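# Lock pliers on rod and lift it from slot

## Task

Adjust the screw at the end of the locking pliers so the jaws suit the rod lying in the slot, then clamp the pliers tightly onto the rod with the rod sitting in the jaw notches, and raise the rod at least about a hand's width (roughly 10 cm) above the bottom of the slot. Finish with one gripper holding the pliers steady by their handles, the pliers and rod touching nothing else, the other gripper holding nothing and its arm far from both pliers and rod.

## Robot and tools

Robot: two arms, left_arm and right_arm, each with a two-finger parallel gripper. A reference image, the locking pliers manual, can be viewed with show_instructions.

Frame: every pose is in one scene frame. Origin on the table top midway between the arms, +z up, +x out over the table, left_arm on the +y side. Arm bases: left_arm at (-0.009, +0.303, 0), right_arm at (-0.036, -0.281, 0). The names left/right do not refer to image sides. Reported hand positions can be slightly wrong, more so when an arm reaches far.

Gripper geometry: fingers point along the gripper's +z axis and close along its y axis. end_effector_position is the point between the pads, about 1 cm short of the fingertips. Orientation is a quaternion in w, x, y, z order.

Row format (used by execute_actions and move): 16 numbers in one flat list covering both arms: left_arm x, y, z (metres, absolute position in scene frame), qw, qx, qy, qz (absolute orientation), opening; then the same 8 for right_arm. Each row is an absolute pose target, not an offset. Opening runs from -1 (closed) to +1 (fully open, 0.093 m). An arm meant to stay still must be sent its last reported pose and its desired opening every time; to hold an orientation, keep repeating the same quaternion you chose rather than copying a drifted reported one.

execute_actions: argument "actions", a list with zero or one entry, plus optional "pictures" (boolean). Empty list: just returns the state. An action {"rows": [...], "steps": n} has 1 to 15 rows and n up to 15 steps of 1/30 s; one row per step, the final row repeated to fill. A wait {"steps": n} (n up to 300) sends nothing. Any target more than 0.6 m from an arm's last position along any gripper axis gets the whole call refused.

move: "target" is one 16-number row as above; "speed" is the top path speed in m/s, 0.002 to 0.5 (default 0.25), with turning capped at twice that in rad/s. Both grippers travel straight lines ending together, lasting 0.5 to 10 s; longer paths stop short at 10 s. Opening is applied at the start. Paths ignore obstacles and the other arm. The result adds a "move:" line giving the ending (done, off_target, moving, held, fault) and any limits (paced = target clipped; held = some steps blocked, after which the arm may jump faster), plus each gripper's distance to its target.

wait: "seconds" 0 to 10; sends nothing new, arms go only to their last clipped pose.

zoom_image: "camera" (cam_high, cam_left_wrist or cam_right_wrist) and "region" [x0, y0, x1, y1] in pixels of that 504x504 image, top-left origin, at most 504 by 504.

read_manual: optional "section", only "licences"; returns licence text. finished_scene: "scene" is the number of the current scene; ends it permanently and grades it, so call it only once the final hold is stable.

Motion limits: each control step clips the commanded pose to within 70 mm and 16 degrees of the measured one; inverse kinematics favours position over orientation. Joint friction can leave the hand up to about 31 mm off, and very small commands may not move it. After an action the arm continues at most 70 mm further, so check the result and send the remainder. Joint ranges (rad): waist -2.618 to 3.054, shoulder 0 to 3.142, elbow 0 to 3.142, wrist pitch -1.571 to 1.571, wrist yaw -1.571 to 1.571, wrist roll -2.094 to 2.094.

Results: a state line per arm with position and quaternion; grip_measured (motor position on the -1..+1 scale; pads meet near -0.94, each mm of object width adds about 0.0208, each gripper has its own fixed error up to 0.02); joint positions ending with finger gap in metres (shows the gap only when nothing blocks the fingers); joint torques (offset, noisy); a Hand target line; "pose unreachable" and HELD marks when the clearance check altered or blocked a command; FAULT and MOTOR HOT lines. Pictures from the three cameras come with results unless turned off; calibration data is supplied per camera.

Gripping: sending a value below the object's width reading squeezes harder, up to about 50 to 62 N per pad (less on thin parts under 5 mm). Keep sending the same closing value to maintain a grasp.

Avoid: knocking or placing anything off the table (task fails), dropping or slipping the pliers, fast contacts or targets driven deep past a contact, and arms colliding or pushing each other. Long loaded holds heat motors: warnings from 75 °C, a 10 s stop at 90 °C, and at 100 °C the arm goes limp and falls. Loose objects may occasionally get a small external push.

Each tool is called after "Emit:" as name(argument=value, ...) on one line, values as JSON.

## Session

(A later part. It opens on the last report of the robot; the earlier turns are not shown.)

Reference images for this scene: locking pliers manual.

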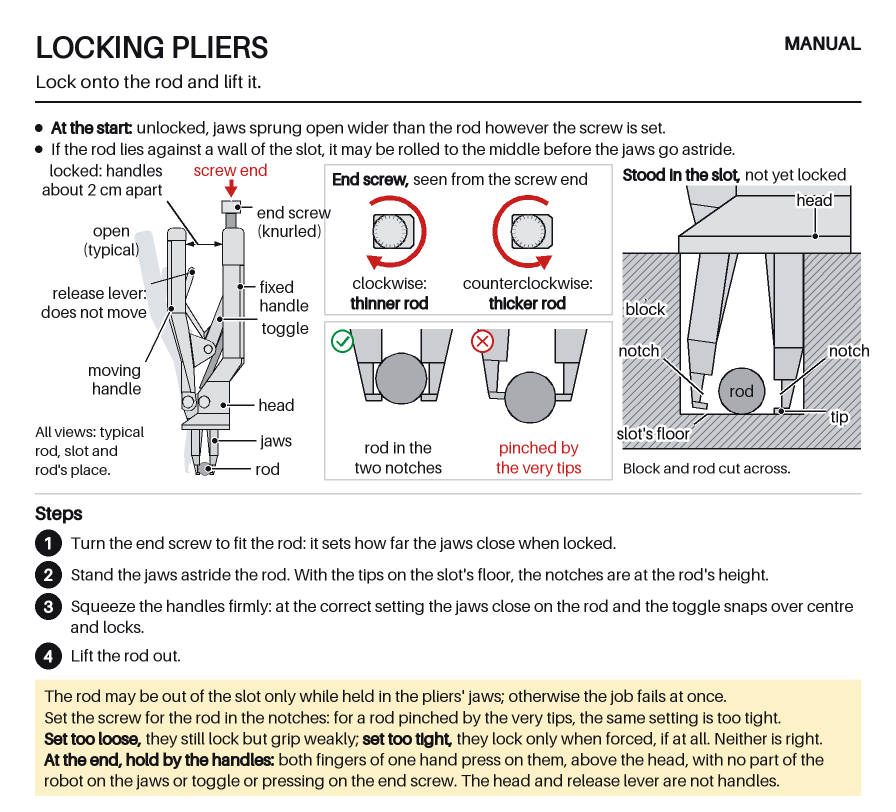

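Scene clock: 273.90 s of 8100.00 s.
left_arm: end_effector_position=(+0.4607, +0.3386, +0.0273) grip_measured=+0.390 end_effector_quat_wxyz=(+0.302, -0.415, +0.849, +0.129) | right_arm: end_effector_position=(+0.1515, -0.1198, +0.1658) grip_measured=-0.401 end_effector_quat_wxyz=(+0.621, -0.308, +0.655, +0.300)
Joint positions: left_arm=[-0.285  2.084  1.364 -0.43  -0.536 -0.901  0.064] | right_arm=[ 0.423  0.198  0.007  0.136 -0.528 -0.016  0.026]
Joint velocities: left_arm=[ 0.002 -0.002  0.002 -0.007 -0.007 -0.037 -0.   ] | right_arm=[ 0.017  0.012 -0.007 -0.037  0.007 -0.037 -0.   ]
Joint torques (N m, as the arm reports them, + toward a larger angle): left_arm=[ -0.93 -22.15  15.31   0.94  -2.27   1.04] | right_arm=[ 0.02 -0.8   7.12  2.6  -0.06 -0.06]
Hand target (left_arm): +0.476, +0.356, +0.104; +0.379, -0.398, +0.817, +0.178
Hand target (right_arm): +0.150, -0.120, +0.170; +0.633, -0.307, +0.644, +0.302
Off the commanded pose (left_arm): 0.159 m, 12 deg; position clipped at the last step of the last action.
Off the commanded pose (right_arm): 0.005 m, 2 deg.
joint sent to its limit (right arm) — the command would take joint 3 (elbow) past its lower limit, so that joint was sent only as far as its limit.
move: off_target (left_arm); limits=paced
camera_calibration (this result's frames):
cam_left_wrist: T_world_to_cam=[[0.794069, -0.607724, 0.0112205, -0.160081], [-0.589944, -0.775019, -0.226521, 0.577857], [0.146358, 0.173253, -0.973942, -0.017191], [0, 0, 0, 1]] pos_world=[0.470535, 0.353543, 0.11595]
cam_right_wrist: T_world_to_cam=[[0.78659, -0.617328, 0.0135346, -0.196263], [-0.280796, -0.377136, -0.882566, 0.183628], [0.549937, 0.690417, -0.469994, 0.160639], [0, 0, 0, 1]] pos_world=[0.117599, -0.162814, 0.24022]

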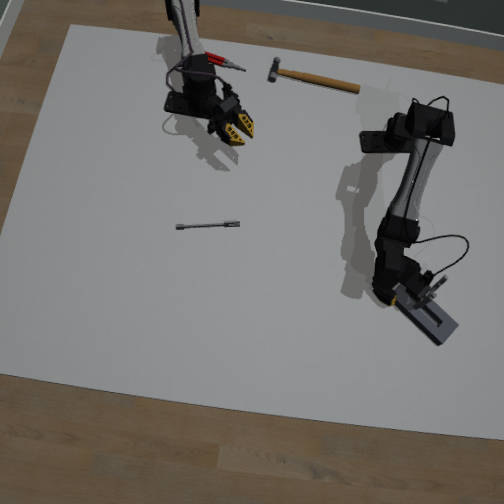

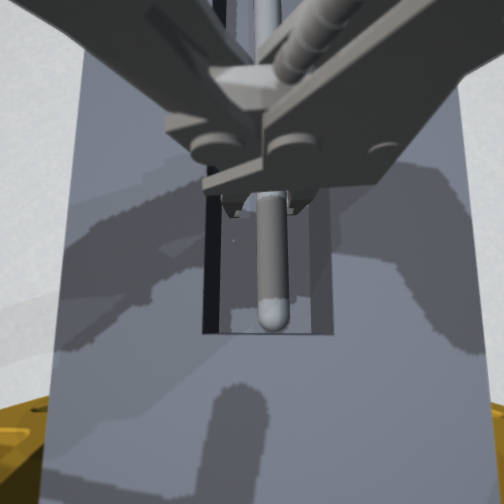

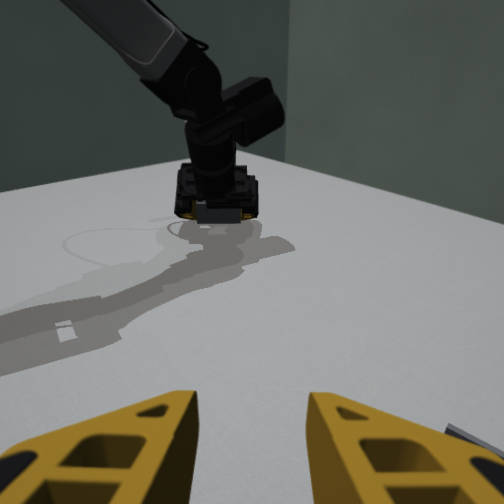

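Oops: regripped the block. Neutralise target first, then open.

Emit:
execute_actions(actions=[{"rows":[[0.4607,0.3386,0.027,0.33,-0.41,0.84,0.145,0.39,0.15,-0.12,0.17,0.635,-0.305,0.64,0.303,-0.4]],"steps":12}], pictures=false)

Emit:
move(target=[0.43,0.30,0.04,0.382,-0.390,0.818,0.182,1.0,0.15,-0.12,0.17,0.635,-0.305,0.64,0.303,-0.4], speed=0.05)

Emit:
move(target=[0.45,0.31,0.18,0.382,-0.390,0.818,0.182,-0.3,0.15,-0.12,0.17,0.635,-0.305,0.64,0.303,-0.4], speed=0.1)

Scene clock: 277.10 s of 8100.00 s.
left_arm: end_effector_position=(+0.4597, +0.3385, +0.0233) grip_measured=+0.404 end_effector_quat_wxyz=(+0.307, -0.415, +0.846, +0.133) | right_arm: end_effector_position=(+0.1515, -0.1198, +0.1658) grip_measured=-0.401 end_effector_quat_wxyz=(+0.621, -0.308, +0.655, +0.300)
Joint positions: left_arm=[-0.29   2.089  1.346 -0.403 -0.551 -0.903  0.065] | right_arm=[ 0.423  0.198  0.007  0.136 -0.528 -0.016  0.026]
Joint velocities: left_arm=[-0.002 -0.007 -0.002  0.051  0.022  0.022  0.   ] | right_arm=[-0.012  0.002  0.002 -0.022 -0.007 -0.066 -0.   ]
Joint torques (N m, as the arm reports them, + toward a larger angle): left_arm=[ -1.27 -14.07   5.7    1.79  -1.01   0.1 ] | right_arm=[-0.02 -0.82  7.07  2.6  -0.04 -0.07]
Hand target (left_arm): +0.460, +0.338, +0.027; +0.328, -0.410, +0.839, +0.145
Hand target (right_arm): +0.150, -0.120, +0.170; +0.633, -0.307, +0.644, +0.302
Off the commanded pose (left_arm): 0.004 m, 3 deg.
Off the commanded pose (right_arm): 0.005 m, 2 deg.
MOTOR HOT: a motor of the left arm reached 75 °C. Now the hottest motor of the left arm, joint 2 (shoulder), reports 75 °C. The controller's stop level is 90 °C. To cool a motor, set the load down, stop pushing, or move to a pose that needs little force.
joint sent to its limit (right arm) — the command would take joint 3 (elbow) past its lower limit, so that joint was sent only as far as its limit.
Steps of this call (steps 1 to 84: nothing new was sent; steps 85 to 96: all 12 steps of this action). Readings (end_effector_position):
85: left_arm (+0.4595, +0.3384, +0.0234) | right_arm (+0.1515, -0.1198, +0.1658)
86: left_arm (+0.4595, +0.3384, +0.0231) | right_arm (+0.1515, -0.1198, +0.1658)
88: left_arm (+0.4596, +0.3385, +0.0231) | right_arm (+0.1515, -0.1198, +0.1658)
92: left_arm (+0.4595, +0.3385, +0.0229) | right_arm (+0.1515, -0.1198, +0.1658)
96: the state above

Scene clock: 279.57 s of 8100.00 s.
left_arm: end_effector_position=(+0.4354, +0.2990, +0.0395) grip_measured=+1.000 end_effector_quat_wxyz=(+0.376, -0.390, +0.821, +0.180) | right_arm: end_effector_position=(+0.1515, -0.1198, +0.1658) grip_measured=-0.401 end_effector_quat_wxyz=(+0.621, -0.308, +0.655, +0.300)
Joint positions: left_arm=[-0.454  2.019  1.215 -0.339 -0.771 -0.989  0.093] | right_arm=[ 0.423  0.198  0.007  0.136 -0.528 -0.016  0.026]
Joint velocities: left_arm=[ 0.017 -0.012  0.007  0.095  0.007 -0.051  0.   ] | right_arm=[-0.007  0.002 -0.012  0.022 -0.007 -0.037  0.   ]
Joint torques (N m, as the arm reports them, + toward a larger angle): left_arm=[ -0.85 -13.52   5.11   1.36  -0.69  -0.08] | right_arm=[ 0.01 -0.83  7.12  2.59 -0.04 -0.06]
Hand target (left_arm): +0.430, +0.299, +0.039; +0.379, -0.391, +0.819, +0.181
Hand target (right_arm): +0.150, -0.120, +0.170; +0.633, -0.307, +0.644, +0.302
Off the commanded pose (left_arm): 0.006 m, 1 deg.
Off the commanded pose (right_arm): 0.005 m, 2 deg.
MOTOR HOT: still on. Now the hottest motor of the left arm, joint 2 (shoulder), reports 74 °C; the controller's stop level is 90 °C.
joint sent to its limit (right arm) — the command would take joint 3 (elbow) past its lower limit, so that joint was sent only as far as its limit.
move: done
camera_calibration (this result's frames):
cam_left_wrist: T_world_to_cam=[[0.789889, -0.613008, -0.0172442, -0.159723], [-0.565026, -0.716555, -0.409016, 0.513864], [0.238374, 0.332821, -0.912364, -0.0849506], [0, 0, 0, 1]] pos_world=[0.43676, 0.298574, 0.129919]
cam_right_wrist: T_world_to_cam=[[0.78659, -0.617328, 0.0135346, -0.196263], [-0.280796, -0.377136, -0.882566, 0.183628], [0.549937, 0.690417, -0.469994, 0.160639], [0, 0, 0, 1]] pos_world=[0.117599, -0.162814, 0.24022]

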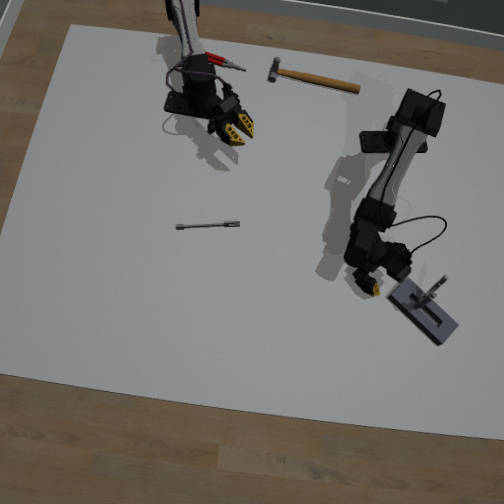

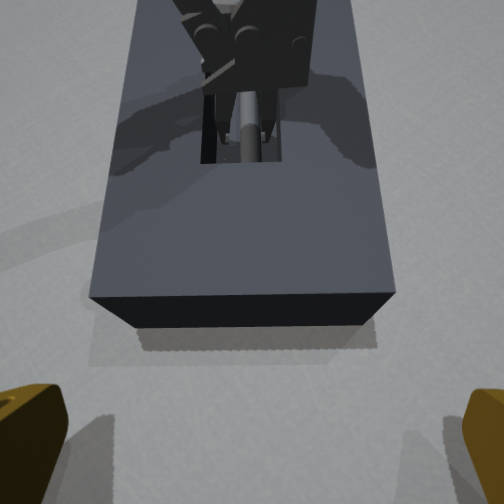

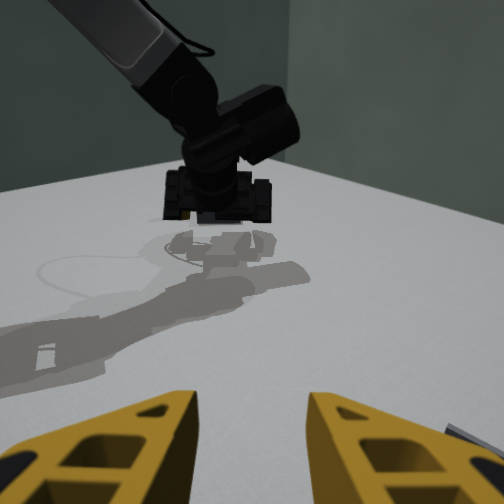

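Scene clock: 281.57 s of 8100.00 s.
left_arm: end_effector_position=(+0.4459, +0.3076, +0.1712) grip_measured=-0.298 end_effector_quat_wxyz=(+0.379, -0.387, +0.820, +0.185) | right_arm: end_effector_position=(+0.1515, -0.1198, +0.1658) grip_measured=-0.401 end_effector_quat_wxyz=(+0.621, -0.308, +0.655, +0.300)
Joint positions: left_arm=[-0.428  1.888  1.577 -0.806 -0.771 -0.947  0.031] | right_arm=[ 0.423  0.198  0.007  0.136 -0.528 -0.016  0.026]
Joint velocities: left_arm=[ 0.012 -0.002 -0.002  0.007 -0.007 -0.007 -0.   ] | right_arm=[-0.002  0.032  0.007 -0.022  0.051  0.051 -0.   ]
Joint torques (N m, as the arm reports them, + toward a larger angle): left_arm=[  0.35 -12.7   11.3    1.17  -0.52   0.1 ] | right_arm=[-0.01 -0.83  7.07  2.6  -0.05 -0.06]
Hand target (left_arm): +0.447, +0.311, +0.181; +0.382, -0.390, +0.818, +0.182
Hand target (right_arm): +0.150, -0.120, +0.170; +0.633, -0.307, +0.644, +0.302
Off the commanded pose (left_arm): 0.010 m, 1 deg.
Off the commanded pose (right_arm): 0.005 m, 2 deg.
MOTOR HOT: still on. Now the hottest motor of the left arm, joint 2 (shoulder), reports 74 °C; the controller's stop level is 90 °C.
joint sent to its limit (right arm) — the command would take joint 3 (elbow) past its lower limit, so that joint was sent only as far as its limit.
move: done
camera_calibration (this result's frames):
cam_left_wrist: T_world_to_cam=[[0.788603, -0.614349, -0.0261107, -0.157982], [-0.566866, -0.709886, -0.418001, 0.580108], [0.238263, 0.344438, -0.908071, 0.0255281], [0, 0, 0, 1]] pos_world=[0.447346, 0.305962, 0.261542]
cam_right_wrist: T_world_to_cam=[[0.78659, -0.617328, 0.0135346, -0.196263], [-0.280796, -0.377136, -0.882566, 0.183628], [0.549937, 0.690417, -0.469994, 0.160639], [0, 0, 0, 1]] pos_world=[0.117599, -0.162814, 0.24022]

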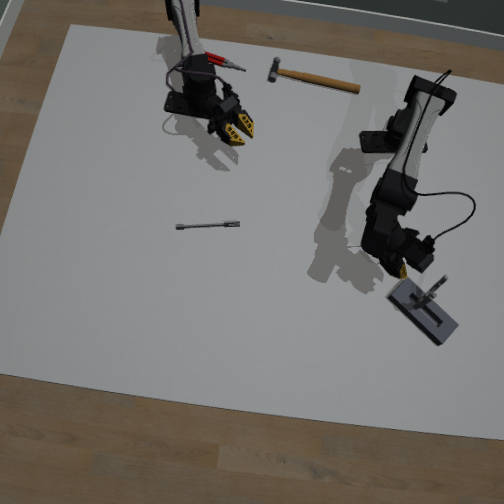

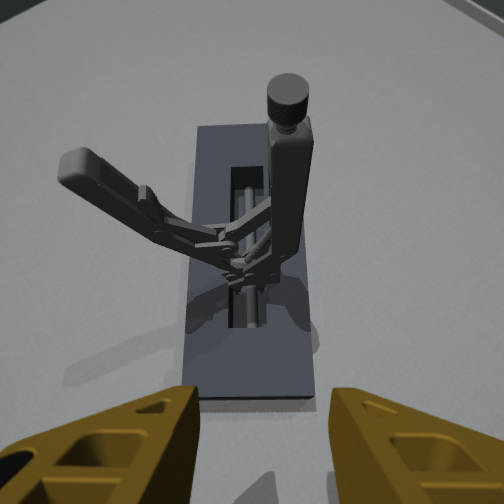

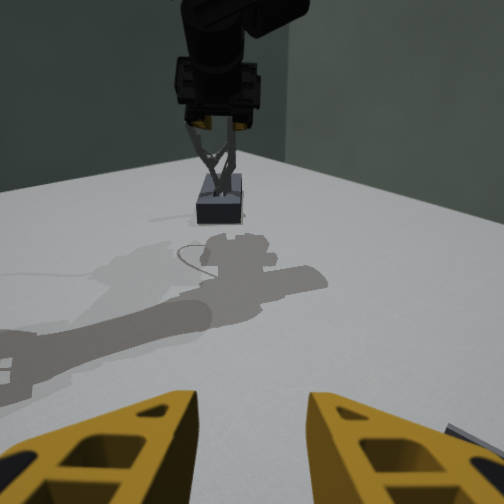

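Emit:
move(target=[0.506,0.376,0.186,0.382,-0.390,0.818,0.182,-0.3,0.15,-0.12,0.17,0.635,-0.305,0.64,0.303,-0.4], speed=0.06)

Scene clock: 286.07 s of 8100.00 s.
left_arm: end_effector_position=(+0.4983, +0.3757, +0.1872) grip_measured=-0.298 end_effector_quat_wxyz=(+0.382, -0.390, +0.817, +0.186) | right_arm: end_effector_position=(+0.1515, -0.1198, +0.1658) grip_measured=-0.401 end_effector_quat_wxyz=(+0.621, -0.308, +0.655, +0.300)
Joint positions: left_arm=[-0.245  2.016  1.792 -0.749 -0.686 -0.739  0.031] | right_arm=[ 0.423  0.198  0.007  0.136 -0.528 -0.016  0.026]
Joint velocities: left_arm=[-0.007 -0.012  0.002 -0.066 -0.007  0.051  0.   ] | right_arm=[ 0.007  0.002 -0.002 -0.037 -0.066 -0.022  0.001]
Joint torques (N m, as the arm reports them, + toward a larger angle): left_arm=[  0.15 -11.71  12.03   1.68  -0.45   0.14] | right_arm=[ 0.   -0.85  7.14  2.58 -0.05 -0.06]
Hand target (left_arm): +0.505, +0.378, +0.187; +0.384, -0.389, +0.817, +0.184
Hand target (right_arm): +0.150, -0.120, +0.170; +0.633, -0.307, +0.644, +0.302
Off the commanded pose (left_arm): 0.008 m, 1 deg.
Off the commanded pose (right_arm): 0.005 m, 2 deg.
MOTOR HOT: still on. Now the hottest motor of the left arm, joint 2 (shoulder), reports 73 °C; the controller's stop level is 90 °C.
joint sent to its limit (right arm) — the command would take joint 3 (elbow) past its lower limit, so that joint was sent only as far as its limit.
move: done
camera_calibration (this result's frames):
cam_left_wrist: T_world_to_cam=[[0.793081, -0.608703, -0.0224257, -0.162033], [-0.558858, -0.712506, -0.42428, 0.663039], [0.242282, 0.349021, -0.905253, -0.000151192], [0, 0, 0, 1]] pos_world=[0.499086, 0.373842, 0.277543]
cam_right_wrist: T_world_to_cam=[[0.78659, -0.617328, 0.0135346, -0.196263], [-0.280796, -0.377136, -0.882566, 0.183628], [0.549937, 0.690417, -0.469994, 0.160639], [0, 0, 0, 1]] pos_world=[0.117599, -0.162814, 0.24022]

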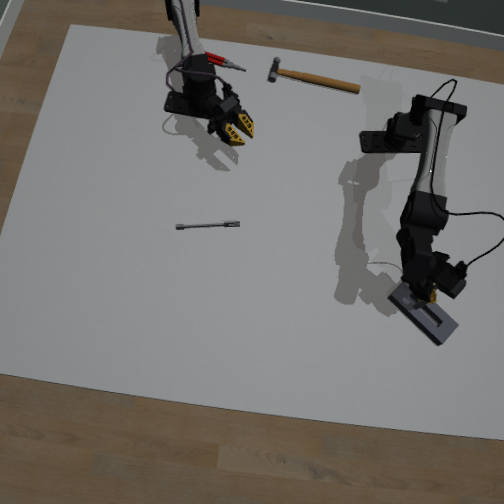

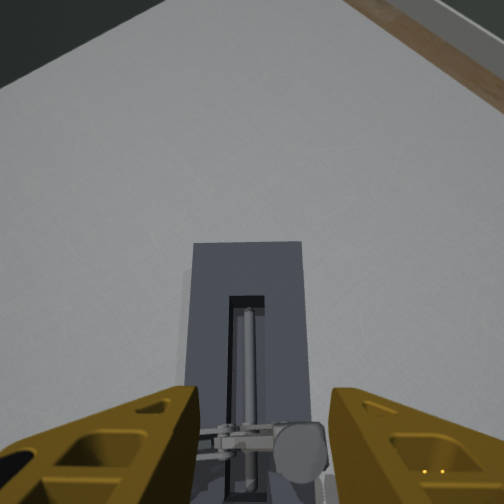

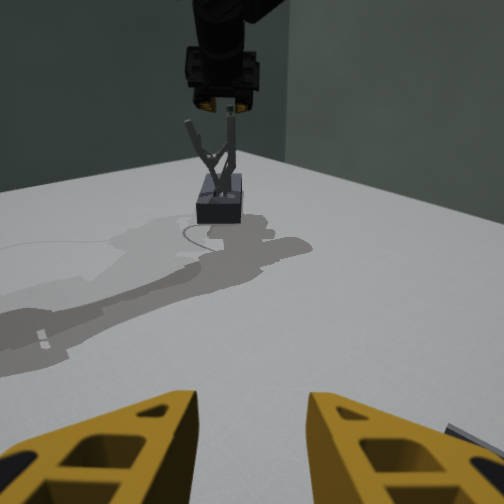

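Emit:
move(target=[0.505,0.369,0.215,0.390,0.347,0.837,-0.162,-0.1,0.15,-0.12,0.17,0.635,-0.305,0.64,0.303,-0.4], speed=0.25)

Scene clock: 293.53 s of 8100.00 s.
left_arm: end_effector_position=(+0.5024, +0.3668, +0.2165) grip_measured=-0.101 end_effector_quat_wxyz=(+0.395, +0.351, +0.836, -0.151) | right_arm: end_effector_position=(+0.1515, -0.1198, +0.1658) grip_measured=-0.401 end_effector_quat_wxyz=(+0.621, -0.308, +0.655, +0.300)
Joint positions: left_arm=[ 0.173  2.149  2.131 -1.068  0.756  0.948  0.04 ] | right_arm=[ 0.423  0.198  0.007  0.136 -0.528 -0.016  0.026]
Joint velocities: left_arm=[ 0.002 -0.007 -0.012 -0.081  0.007  0.066 -0.001] | right_arm=[ 0.002  0.007  0.002 -0.037  0.007 -0.066 -0.002]
Joint torques (N m, as the arm reports them, + toward a larger angle): left_arm=[  0.25 -12.65  11.32   1.21   0.48   0.16] | right_arm=[ 0.04 -0.87  7.06  2.6  -0.06 -0.07]
Hand target (left_arm): +0.504, +0.370, +0.215; +0.394, +0.351, +0.836, -0.153
Hand target (right_arm): +0.150, -0.120, +0.170; +0.633, -0.307, +0.644, +0.302
Off the commanded pose (left_arm): 0.004 m, 1 deg.
Off the commanded pose (right_arm): 0.005 m, 2 deg.
MOTOR HOT: cleared. Now the hottest motor of the left arm, joint 2 (shoulder), reports 72 °C.
joint sent to its limit (right arm) — the command would take joint 3 (elbow) past its lower limit, so that joint was sent only as far as its limit.
move: done
camera_calibration (this result's frames):
cam_left_wrist: T_world_to_cam=[[-0.688408, -0.724219, -0.0400111, 0.620365], [-0.646225, 0.637451, -0.419584, 0.219129], [0.329376, -0.262988, -0.906834, 0.209593], [0, 0, 0, 1]] pos_world=[0.499636, 0.364716, 0.306831]
cam_right_wrist: T_world_to_cam=[[0.78659, -0.617328, 0.0135346, -0.196263], [-0.280796, -0.377136, -0.882566, 0.183628], [0.549937, 0.690417, -0.469994, 0.160639], [0, 0, 0, 1]] pos_world=[0.117599, -0.162814, 0.24022]

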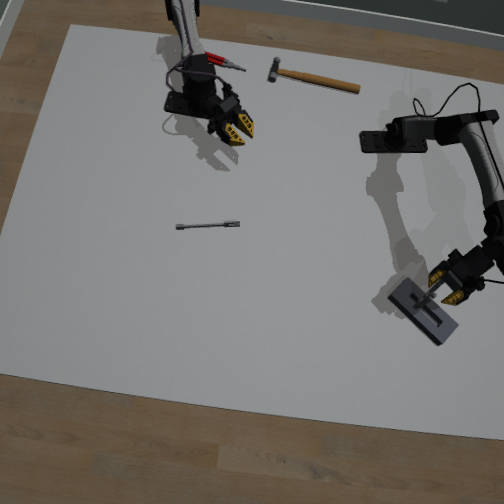

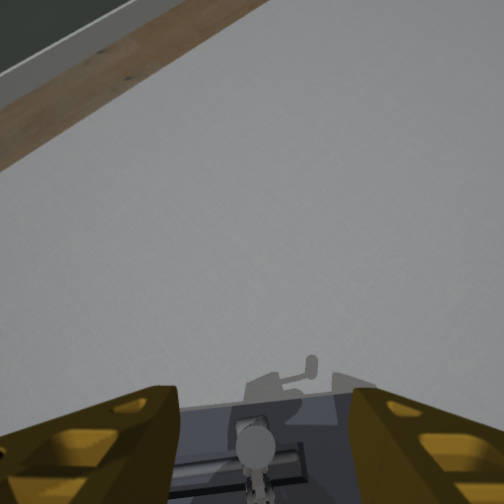

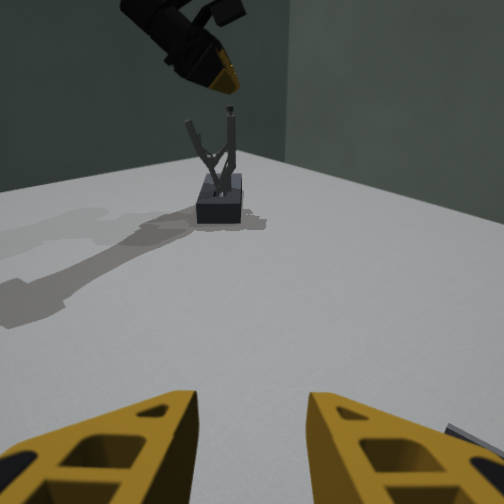

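Emit:
move(target=[0.505,0.369,0.178,0.390,0.347,0.837,-0.162,-0.1,0.15,-0.12,0.17,0.635,-0.305,0.64,0.303,-0.4], speed=0.05)

Emit:
zoom_image(camera="cam_right_wrist", region=[170,60,290,180])

Scene clock: 297.40 s of 8100.00 s.
left_arm: end_effector_position=(+0.5067, +0.3675, +0.1917) grip_measured=-0.101 end_effector_quat_wxyz=(+0.397, +0.352, +0.834, -0.153) | right_arm: end_effector_position=(+0.1515, -0.1198, +0.1658) grip_measured=-0.401 end_effector_quat_wxyz=(+0.621, -0.308, +0.655, +0.300)
Joint positions: left_arm=[ 0.173  2.149  2.029 -0.964  0.763  0.95   0.04 ] | right_arm=[ 0.423  0.198  0.007  0.136 -0.528 -0.016  0.026]
Joint velocities: left_arm=[ 0.002 -0.017 -0.007  0.051 -0.007 -0.037  0.   ] | right_arm=[-0.007 -0.007 -0.002 -0.066 -0.081 -0.007  0.001]
Joint torques (N m, as the arm reports them, + toward a larger angle): left_arm=[  0.2  -13.32   6.49   1.45   0.47   0.06] | right_arm=[ 0.03 -0.86  7.09  2.6  -0.06 -0.07]
Hand target (left_arm): +0.505, +0.369, +0.178; +0.390, +0.347, +0.837, -0.162
Hand target (right_arm): +0.150, -0.120, +0.170; +0.633, -0.307, +0.644, +0.302
Off the commanded pose (left_arm): 0.014 m, 1 deg.
Off the commanded pose (right_arm): 0.005 m, 2 deg.
joint sent to its limit (right arm) — the command would take joint 3 (elbow) past its lower limit, so that joint was sent only as far as its limit.
move: off_target (left_arm)
camera_calibration (this result's frames):
cam_left_wrist: T_world_to_cam=[[-0.691443, -0.721333, -0.0398113, 0.623314], [-0.641638, 0.638506, -0.424982, 0.209404], [0.331974, -0.268307, -0.904326, 0.185976], [0, 0, 0, 1]] pos_world=[0.503608, 0.36581, 0.281991]
cam_right_wrist: T_world_to_cam=[[0.78659, -0.617328, 0.0135346, -0.196263], [-0.280796, -0.377136, -0.882566, 0.183628], [0.549937, 0.690417, -0.469994, 0.160639], [0, 0, 0, 1]] pos_world=[0.117599, -0.162814, 0.24022]

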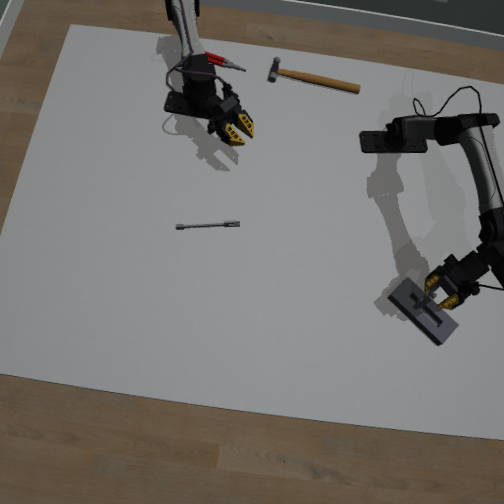

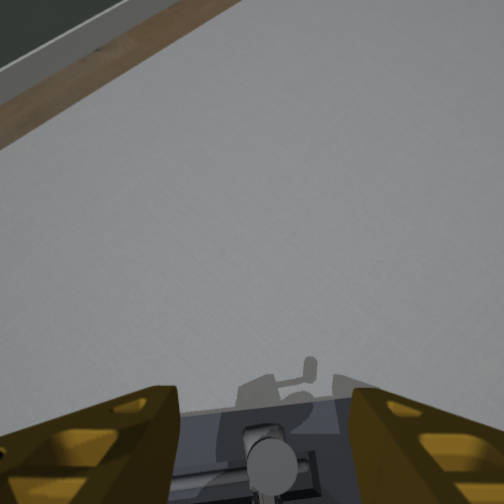

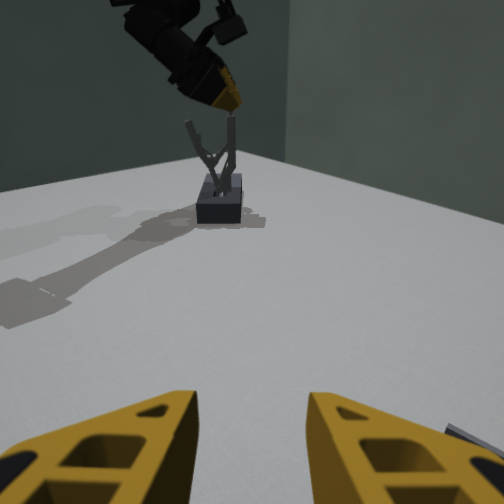

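Region (170, 60, 290, 180) of cam_right_wrist's 504x504 image, scaled by 4.200, with more detail than that image has.

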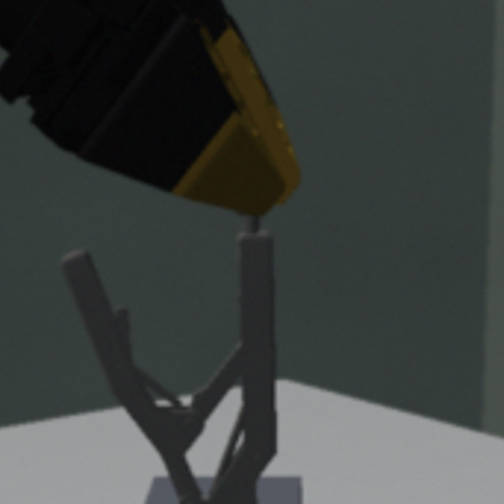

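Emit:
move(target=[0.505,0.369,0.184,0.390,0.347,0.837,-0.162,-0.86,0.15,-0.12,0.17,0.635,-0.305,0.64,0.303,-0.4], speed=0.05)

Emit:
move(target=[0.505,0.371,0.184,0.346,-0.520,0.742,0.242,-0.86,0.15,-0.12,0.17,0.635,-0.305,0.64,0.303,-0.4], speed=0.25)

Scene clock: 304.33 s of 8100.00 s.
left_arm: end_effector_position=(+0.5071, +0.3676, +0.1919) grip_measured=-0.846 end_effector_quat_wxyz=(+0.398, +0.352, +0.833, -0.152) | right_arm: end_effector_position=(+0.1515, -0.1198, +0.1658) grip_measured=-0.401 end_effector_quat_wxyz=(+0.621, -0.308, +0.655, +0.300)
Joint positions: left_arm=[ 0.173  2.149  2.029 -0.961  0.764  0.95   0.005] | right_arm=[ 0.423  0.198  0.007  0.136 -0.528 -0.016  0.026]
Joint velocities: left_arm=[-0.007  0.002  0.002 -0.037  0.007 -0.037  0.001] | right_arm=[-0.027  0.012  0.002  0.051 -0.007 -0.007  0.   ]
Joint torques (N m, as the arm reports them, + toward a larger angle): left_arm=[  0.09 -13.39   8.73   1.22   0.48   0.07] | right_arm=[ 0.02 -0.88  7.07  2.59 -0.05 -0.05]
Hand target (left_arm): +0.505, +0.369, +0.184; +0.390, +0.347, +0.837, -0.162
Hand target (right_arm): +0.150, -0.120, +0.170; +0.633, -0.307, +0.644, +0.302
Off the commanded pose (left_arm): 0.008 m, 2 deg.
Off the commanded pose (right_arm): 0.005 m, 2 deg.
joint sent to its limit (right arm) — the command would take joint 3 (elbow) past its lower limit, so that joint was sent only as far as its limit.
move: done
camera_calibration (this result's frames):
cam_left_wrist: T_world_to_cam=[[-0.691647, -0.721013, -0.0420088, 0.624047], [-0.640318, 0.639066, -0.426131, 0.209037], [0.334093, -0.267833, -0.903685, 0.184731], [0, 0, 0, 1]] pos_world=[0.503753, 0.365835, 0.282231]
cam_right_wrist: T_world_to_cam=[[0.78659, -0.617328, 0.0135346, -0.196263], [-0.280796, -0.377136, -0.882566, 0.183628], [0.549937, 0.690417, -0.469994, 0.160639], [0, 0, 0, 1]] pos_world=[0.117599, -0.162814, 0.24022]

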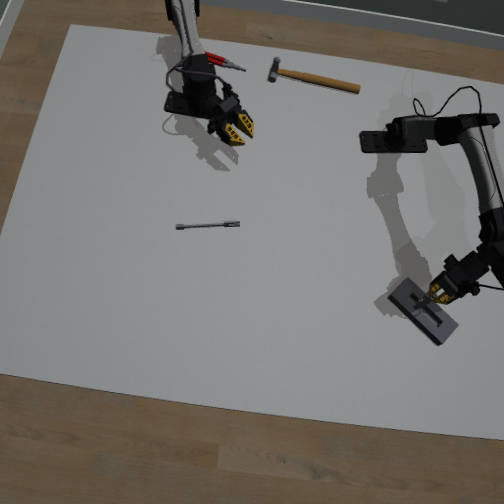

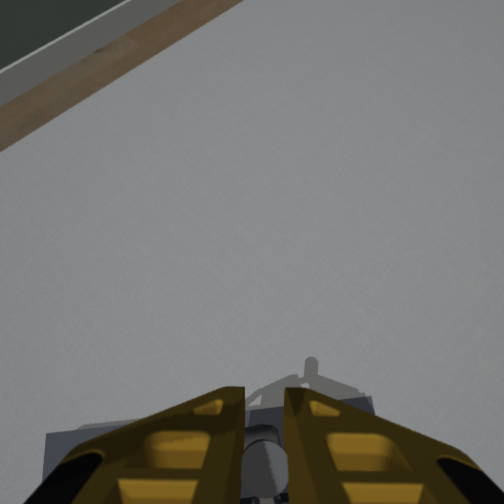

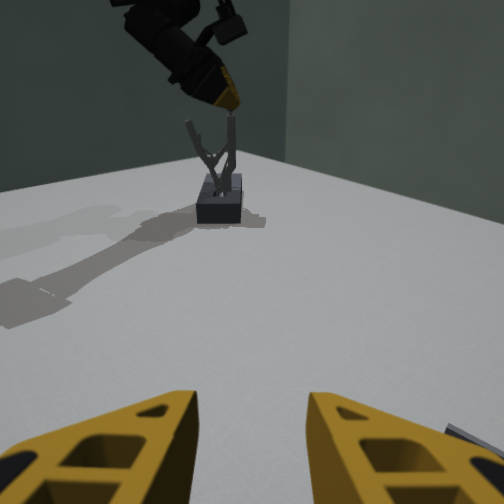

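Scene clock: 309.10 s of 8100.00 s.
left_arm: end_effector_position=(+0.5047, +0.3756, +0.1904) grip_measured=-0.846 end_effector_quat_wxyz=(+0.346, -0.524, +0.742, +0.237) | right_arm: end_effector_position=(+0.1515, -0.1198, +0.1658) grip_measured=-0.401 end_effector_quat_wxyz=(+0.621, -0.308, +0.655, +0.300)
Joint positions: left_arm=[-0.278  2.369  2.422 -1.338 -0.828 -1.206  0.005] | right_arm=[ 0.423  0.198  0.007  0.136 -0.528 -0.016  0.026]
Joint velocities: left_arm=[-0.002  0.012  0.037 -0.037  0.037 -0.081 -0.001] | right_arm=[-0.012 -0.002 -0.022  0.007 -0.081 -0.022  0.001]
Joint torques (N m, as the arm reports them, + toward a larger angle): left_arm=[ -1.09 -13.41  10.43   0.69  -0.53  -0.07] | right_arm=[ 0.06 -0.84  7.14  2.59 -0.06 -0.05]
Hand target (left_arm): +0.505, +0.369, +0.182; +0.336, -0.521, +0.747, +0.239
Hand target (right_arm): +0.150, -0.120, +0.170; +0.633, -0.307, +0.644, +0.302
Off the commanded pose (left_arm): 0.008 m, 1 deg.
Off the commanded pose (right_arm): 0.005 m, 2 deg.
joint sent to its limit (right arm) — the command would take joint 3 (elbow) past its lower limit, so that joint was sent only as far as its limit.
move: done
camera_calibration (this result's frames):
cam_left_wrist: T_world_to_cam=[[0.948169, -0.317735, -0.00449681, -0.358127], [-0.29114, -0.862963, -0.412955, 0.587142], [0.12733, 0.39286, -0.91074, 0.0438909], [0, 0, 0, 1]] pos_world=[0.504917, 0.375649, 0.280826]
cam_right_wrist: T_world_to_cam=[[0.78659, -0.617328, 0.0135346, -0.196263], [-0.280796, -0.377136, -0.882566, 0.183628], [0.549937, 0.690417, -0.469994, 0.160639], [0, 0, 0, 1]] pos_world=[0.117599, -0.162814, 0.24022]

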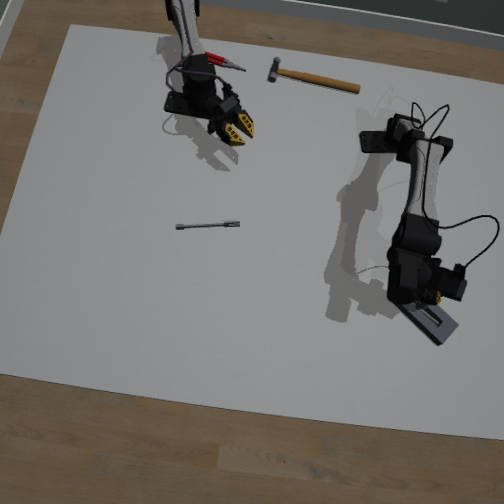

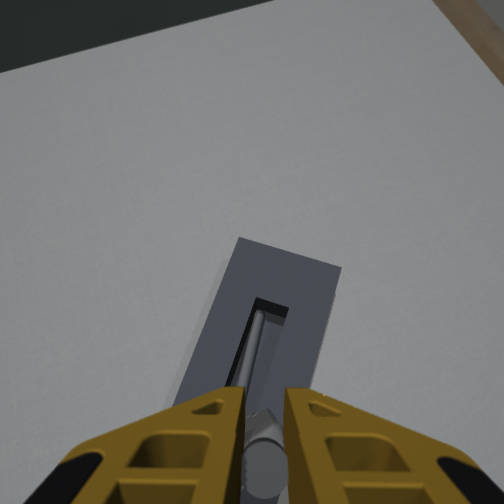

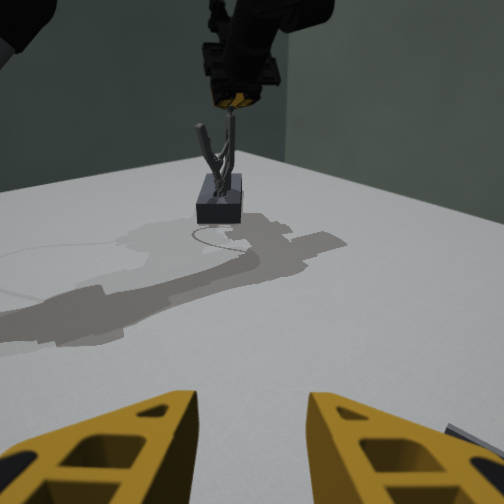

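Emit:
move(target=[0.505,0.374,0.186,0.375,0.418,0.804,-0.195,-0.1,0.15,-0.12,0.17,0.635,-0.305,0.64,0.303,-0.4], speed=0.35)

Scene clock: 316.03 s of 8100.00 s.
left_arm: end_effector_position=(+0.5036, +0.3726, +0.1887) grip_measured=-0.101 end_effector_quat_wxyz=(+0.378, +0.423, +0.803, -0.181) | right_arm: end_effector_position=(+0.1515, -0.1198, +0.1658) grip_measured=-0.401 end_effector_quat_wxyz=(+0.621, -0.308, +0.655, +0.300)
Joint positions: left_arm=[ 0.2    2.338  2.36  -1.296  0.825  1.215  0.04 ] | right_arm=[ 0.423  0.198  0.007  0.136 -0.528 -0.016  0.026]
Joint velocities: left_arm=[-0.002 -0.002  0.002 -0.081 -0.022  0.007  0.   ] | right_arm=[-0.032  0.007 -0.007  0.037 -0.037  0.037 -0.   ]
Joint torques (N m, as the arm reports them, + toward a larger angle): left_arm=[  0.19 -13.92  10.82   0.79   0.51   0.14] | right_arm=[ 0.04 -0.82  7.1   2.59 -0.06 -0.04]
Hand target (left_arm): +0.505, +0.376, +0.186; +0.378, +0.423, +0.803, -0.184
Hand target (right_arm): +0.150, -0.120, +0.170; +0.633, -0.307, +0.644, +0.302
Off the commanded pose (left_arm): 0.003 m, 2 deg.
Off the commanded pose (right_arm): 0.005 m, 2 deg.
joint sent to its limit (right arm) — the command would take joint 3 (elbow) past its lower limit, so that joint was sent only as far as its limit.
move: done
camera_calibration (this result's frames):
cam_left_wrist: T_world_to_cam=[[-0.802928, -0.594416, -0.0444461, 0.634467], [-0.526959, 0.742702, -0.413168, 0.104021], [0.278604, -0.308323, -0.909569, 0.22847], [0, 0, 0, 1]] pos_world=[0.500594, 0.370323, 0.278987]
cam_right_wrist: T_world_to_cam=[[0.78659, -0.617328, 0.0135346, -0.196263], [-0.280796, -0.377136, -0.882566, 0.183628], [0.549937, 0.690417, -0.469994, 0.160639], [0, 0, 0, 1]] pos_world=[0.117599, -0.162814, 0.24022]

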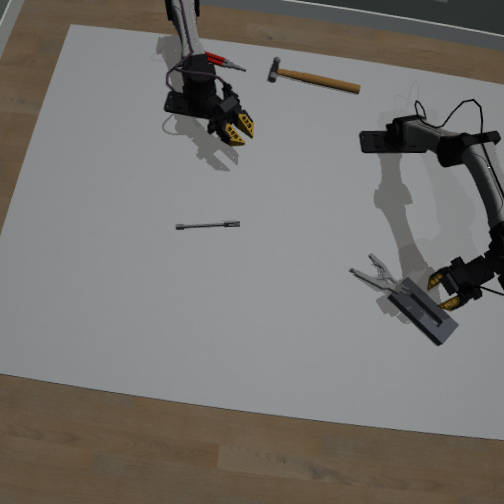

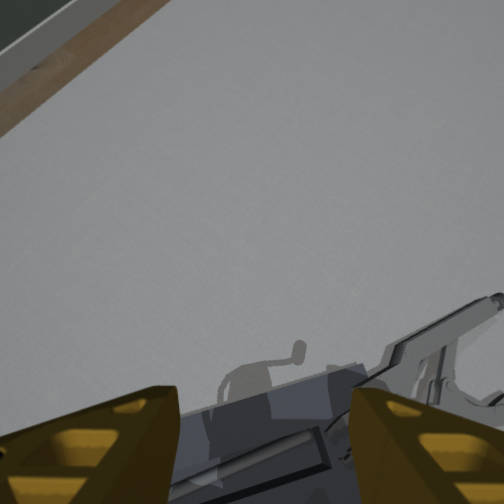

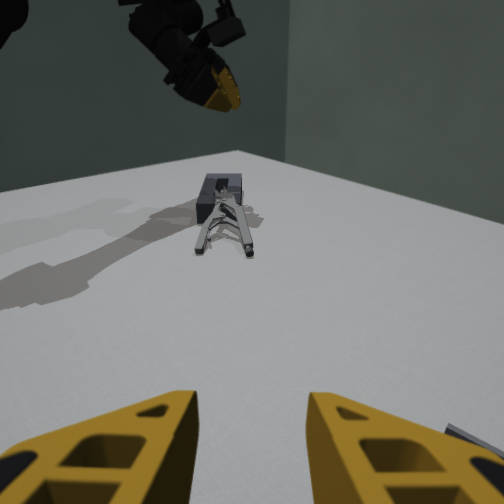

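Emit:
move(target=[0.36,0.19,0.14,0.1,-0.428,0.897,0.046,-0.3,0.15,-0.12,0.17,0.635,-0.305,0.64,0.303,-0.4], speed=0.25)

Scene clock: 337.03 s of 8100.00 s.
left_arm: end_effector_position=(+0.3618, +0.1872, +0.1385) grip_measured=-0.299 end_effector_quat_wxyz=(+0.089, -0.425, +0.900, +0.032) | right_arm: end_effector_position=(+0.1515, -0.1198, +0.1658) grip_measured=-0.401 end_effector_quat_wxyz=(+0.621, -0.308, +0.655, +0.300)
Joint positions: left_arm=[-0.555  1.949  1.783 -1.329 -0.174 -1.254  0.031] | right_arm=[ 0.423  0.198  0.007  0.136 -0.528 -0.016  0.026]
Joint velocities: left_arm=[-0.017 -0.007  0.007  0.007 -0.022 -0.051 -0.   ] | right_arm=[-0.002  0.022 -0.002  0.037 -0.081 -0.007 -0.   ]
Joint torques (N m, as the arm reports them, + toward a larger angle): left_arm=[ -0.74 -10.13  10.71   0.33  -0.3   -0.07] | right_arm=[ 0.07 -0.86  7.11  2.6  -0.05 -0.06]
Hand target (left_arm): +0.364, +0.185, +0.138; +0.089, -0.427, +0.899, +0.035
Hand target (right_arm): +0.150, -0.120, +0.170; +0.633, -0.307, +0.644, +0.302
Off the commanded pose (left_arm): 0.004 m, 2 deg.
Off the commanded pose (right_arm): 0.005 m, 2 deg.
joint sent to its limit (right arm) — the command would take joint 3 (elbow) past its lower limit, so that joint was sent only as far as its limit.
move: done
camera_calibration (this result's frames):
cam_left_wrist: T_world_to_cam=[[0.775744, -0.631004, -0.00736954, -0.161297], [-0.609971, -0.752777, 0.247511, 0.364815], [-0.161728, -0.18751, -0.968857, 0.310062], [0, 0, 0, 1]] pos_world=[0.397797, 0.230985, 0.208921]
cam_right_wrist: T_world_to_cam=[[0.78659, -0.617328, 0.0135346, -0.196263], [-0.280796, -0.377136, -0.882566, 0.183628], [0.549937, 0.690417, -0.469994, 0.160639], [0, 0, 0, 1]] pos_world=[0.117599, -0.162814, 0.24022]

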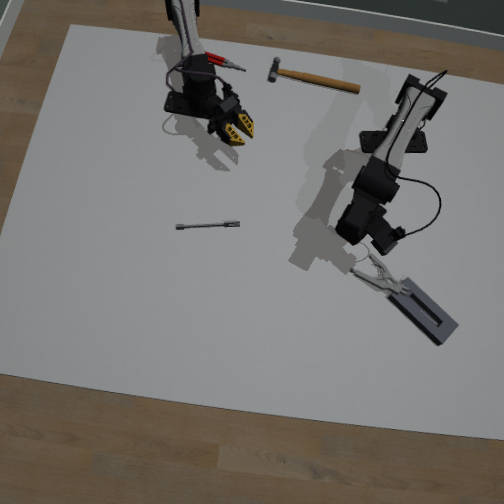

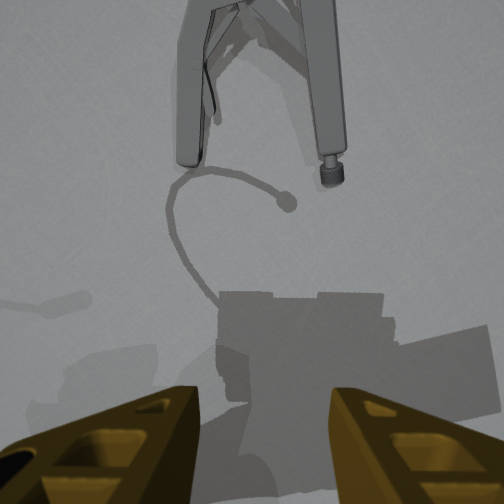

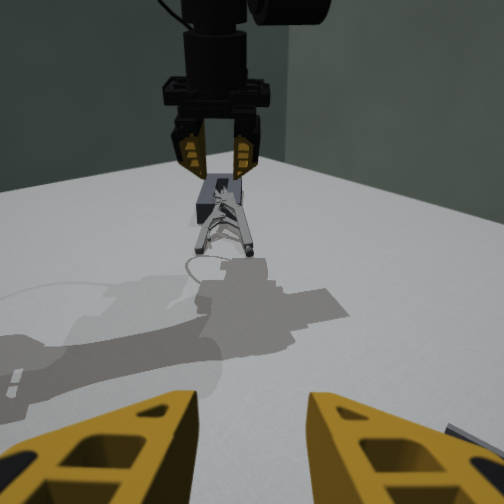

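Emit:
move(target=[0.424,0.211,0.05,0.225,-0.476,0.841,0.127,-0.3,0.15,-0.12,0.17,0.635,-0.305,0.64,0.303,-0.4], speed=0.12)

Scene clock: 344.30 s of 8100.00 s.
left_arm: end_effector_position=(+0.4284, +0.2129, +0.0605) grip_measured=-0.299 end_effector_quat_wxyz=(+0.225, -0.479, +0.840, +0.119) | right_arm: end_effector_position=(+0.1515, -0.1198, +0.1658) grip_measured=-0.401 end_effector_quat_wxyz=(+0.621, -0.308, +0.655, +0.300)
Joint positions: left_arm=[-0.565  2.174  1.733 -1.03  -0.507 -1.399  0.031] | right_arm=[ 0.423  0.198  0.007  0.136 -0.528 -0.016  0.026]
Joint velocities: left_arm=[ 0.002 -0.002  0.002  0.066  0.037 -0.037 -0.001] | right_arm=[-0.002 -0.002  0.012  0.022 -0.037  0.037 -0.001]
Joint torques (N m, as the arm reports them, + toward a larger angle): left_arm=[ -1.01 -12.59   6.23   0.66  -0.56  -0.08] | right_arm=[ 0.02 -0.83  7.13  2.59 -0.06 -0.06]
Hand target (left_arm): +0.424, +0.211, +0.050; +0.223, -0.476, +0.841, +0.129
Hand target (right_arm): +0.150, -0.120, +0.170; +0.633, -0.307, +0.644, +0.302
Off the commanded pose (left_arm): 0.012 m, 1 deg.
Off the commanded pose (right_arm): 0.005 m, 2 deg.
joint sent to its limit (right arm) — the command would take joint 3 (elbow) past its lower limit, so that joint was sent only as far as its limit.
move: off_target (left_arm)
camera_calibration (this result's frames):
cam_left_wrist: T_world_to_cam=[[0.86651, -0.499114, -0.00675054, -0.264282], [-0.49811, -0.863733, -0.0764992, 0.4393], [0.0323511, 0.0696498, -0.997047, 0.113936], [0, 0, 0, 1]] pos_world=[0.444137, 0.239596, 0.145421]
cam_right_wrist: T_world_to_cam=[[0.78659, -0.617328, 0.0135346, -0.196263], [-0.280796, -0.377136, -0.882566, 0.183628], [0.549937, 0.690417, -0.469994, 0.160639], [0, 0, 0, 1]] pos_world=[0.117599, -0.162814, 0.24022]

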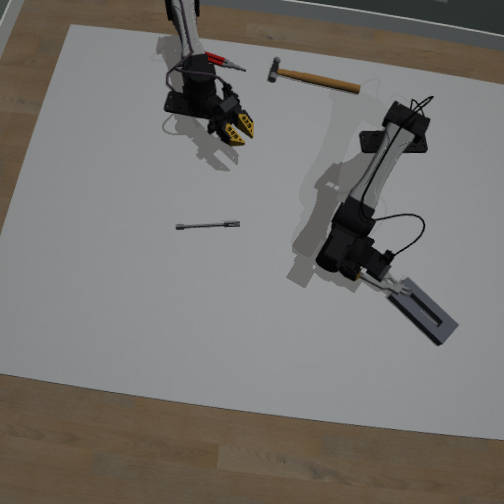

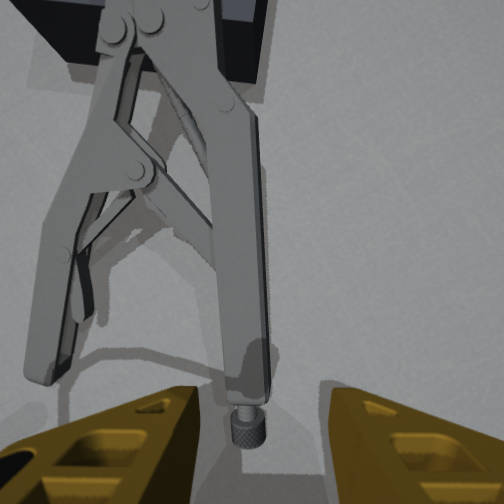

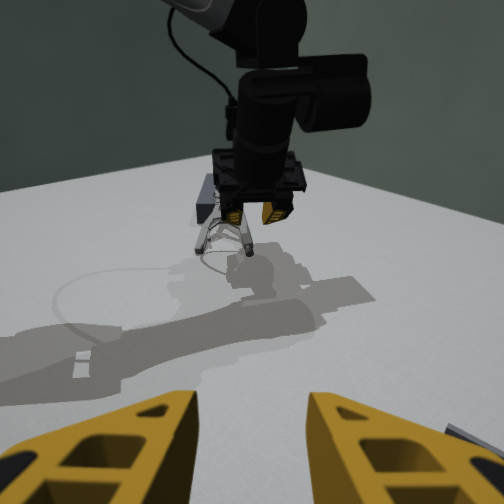

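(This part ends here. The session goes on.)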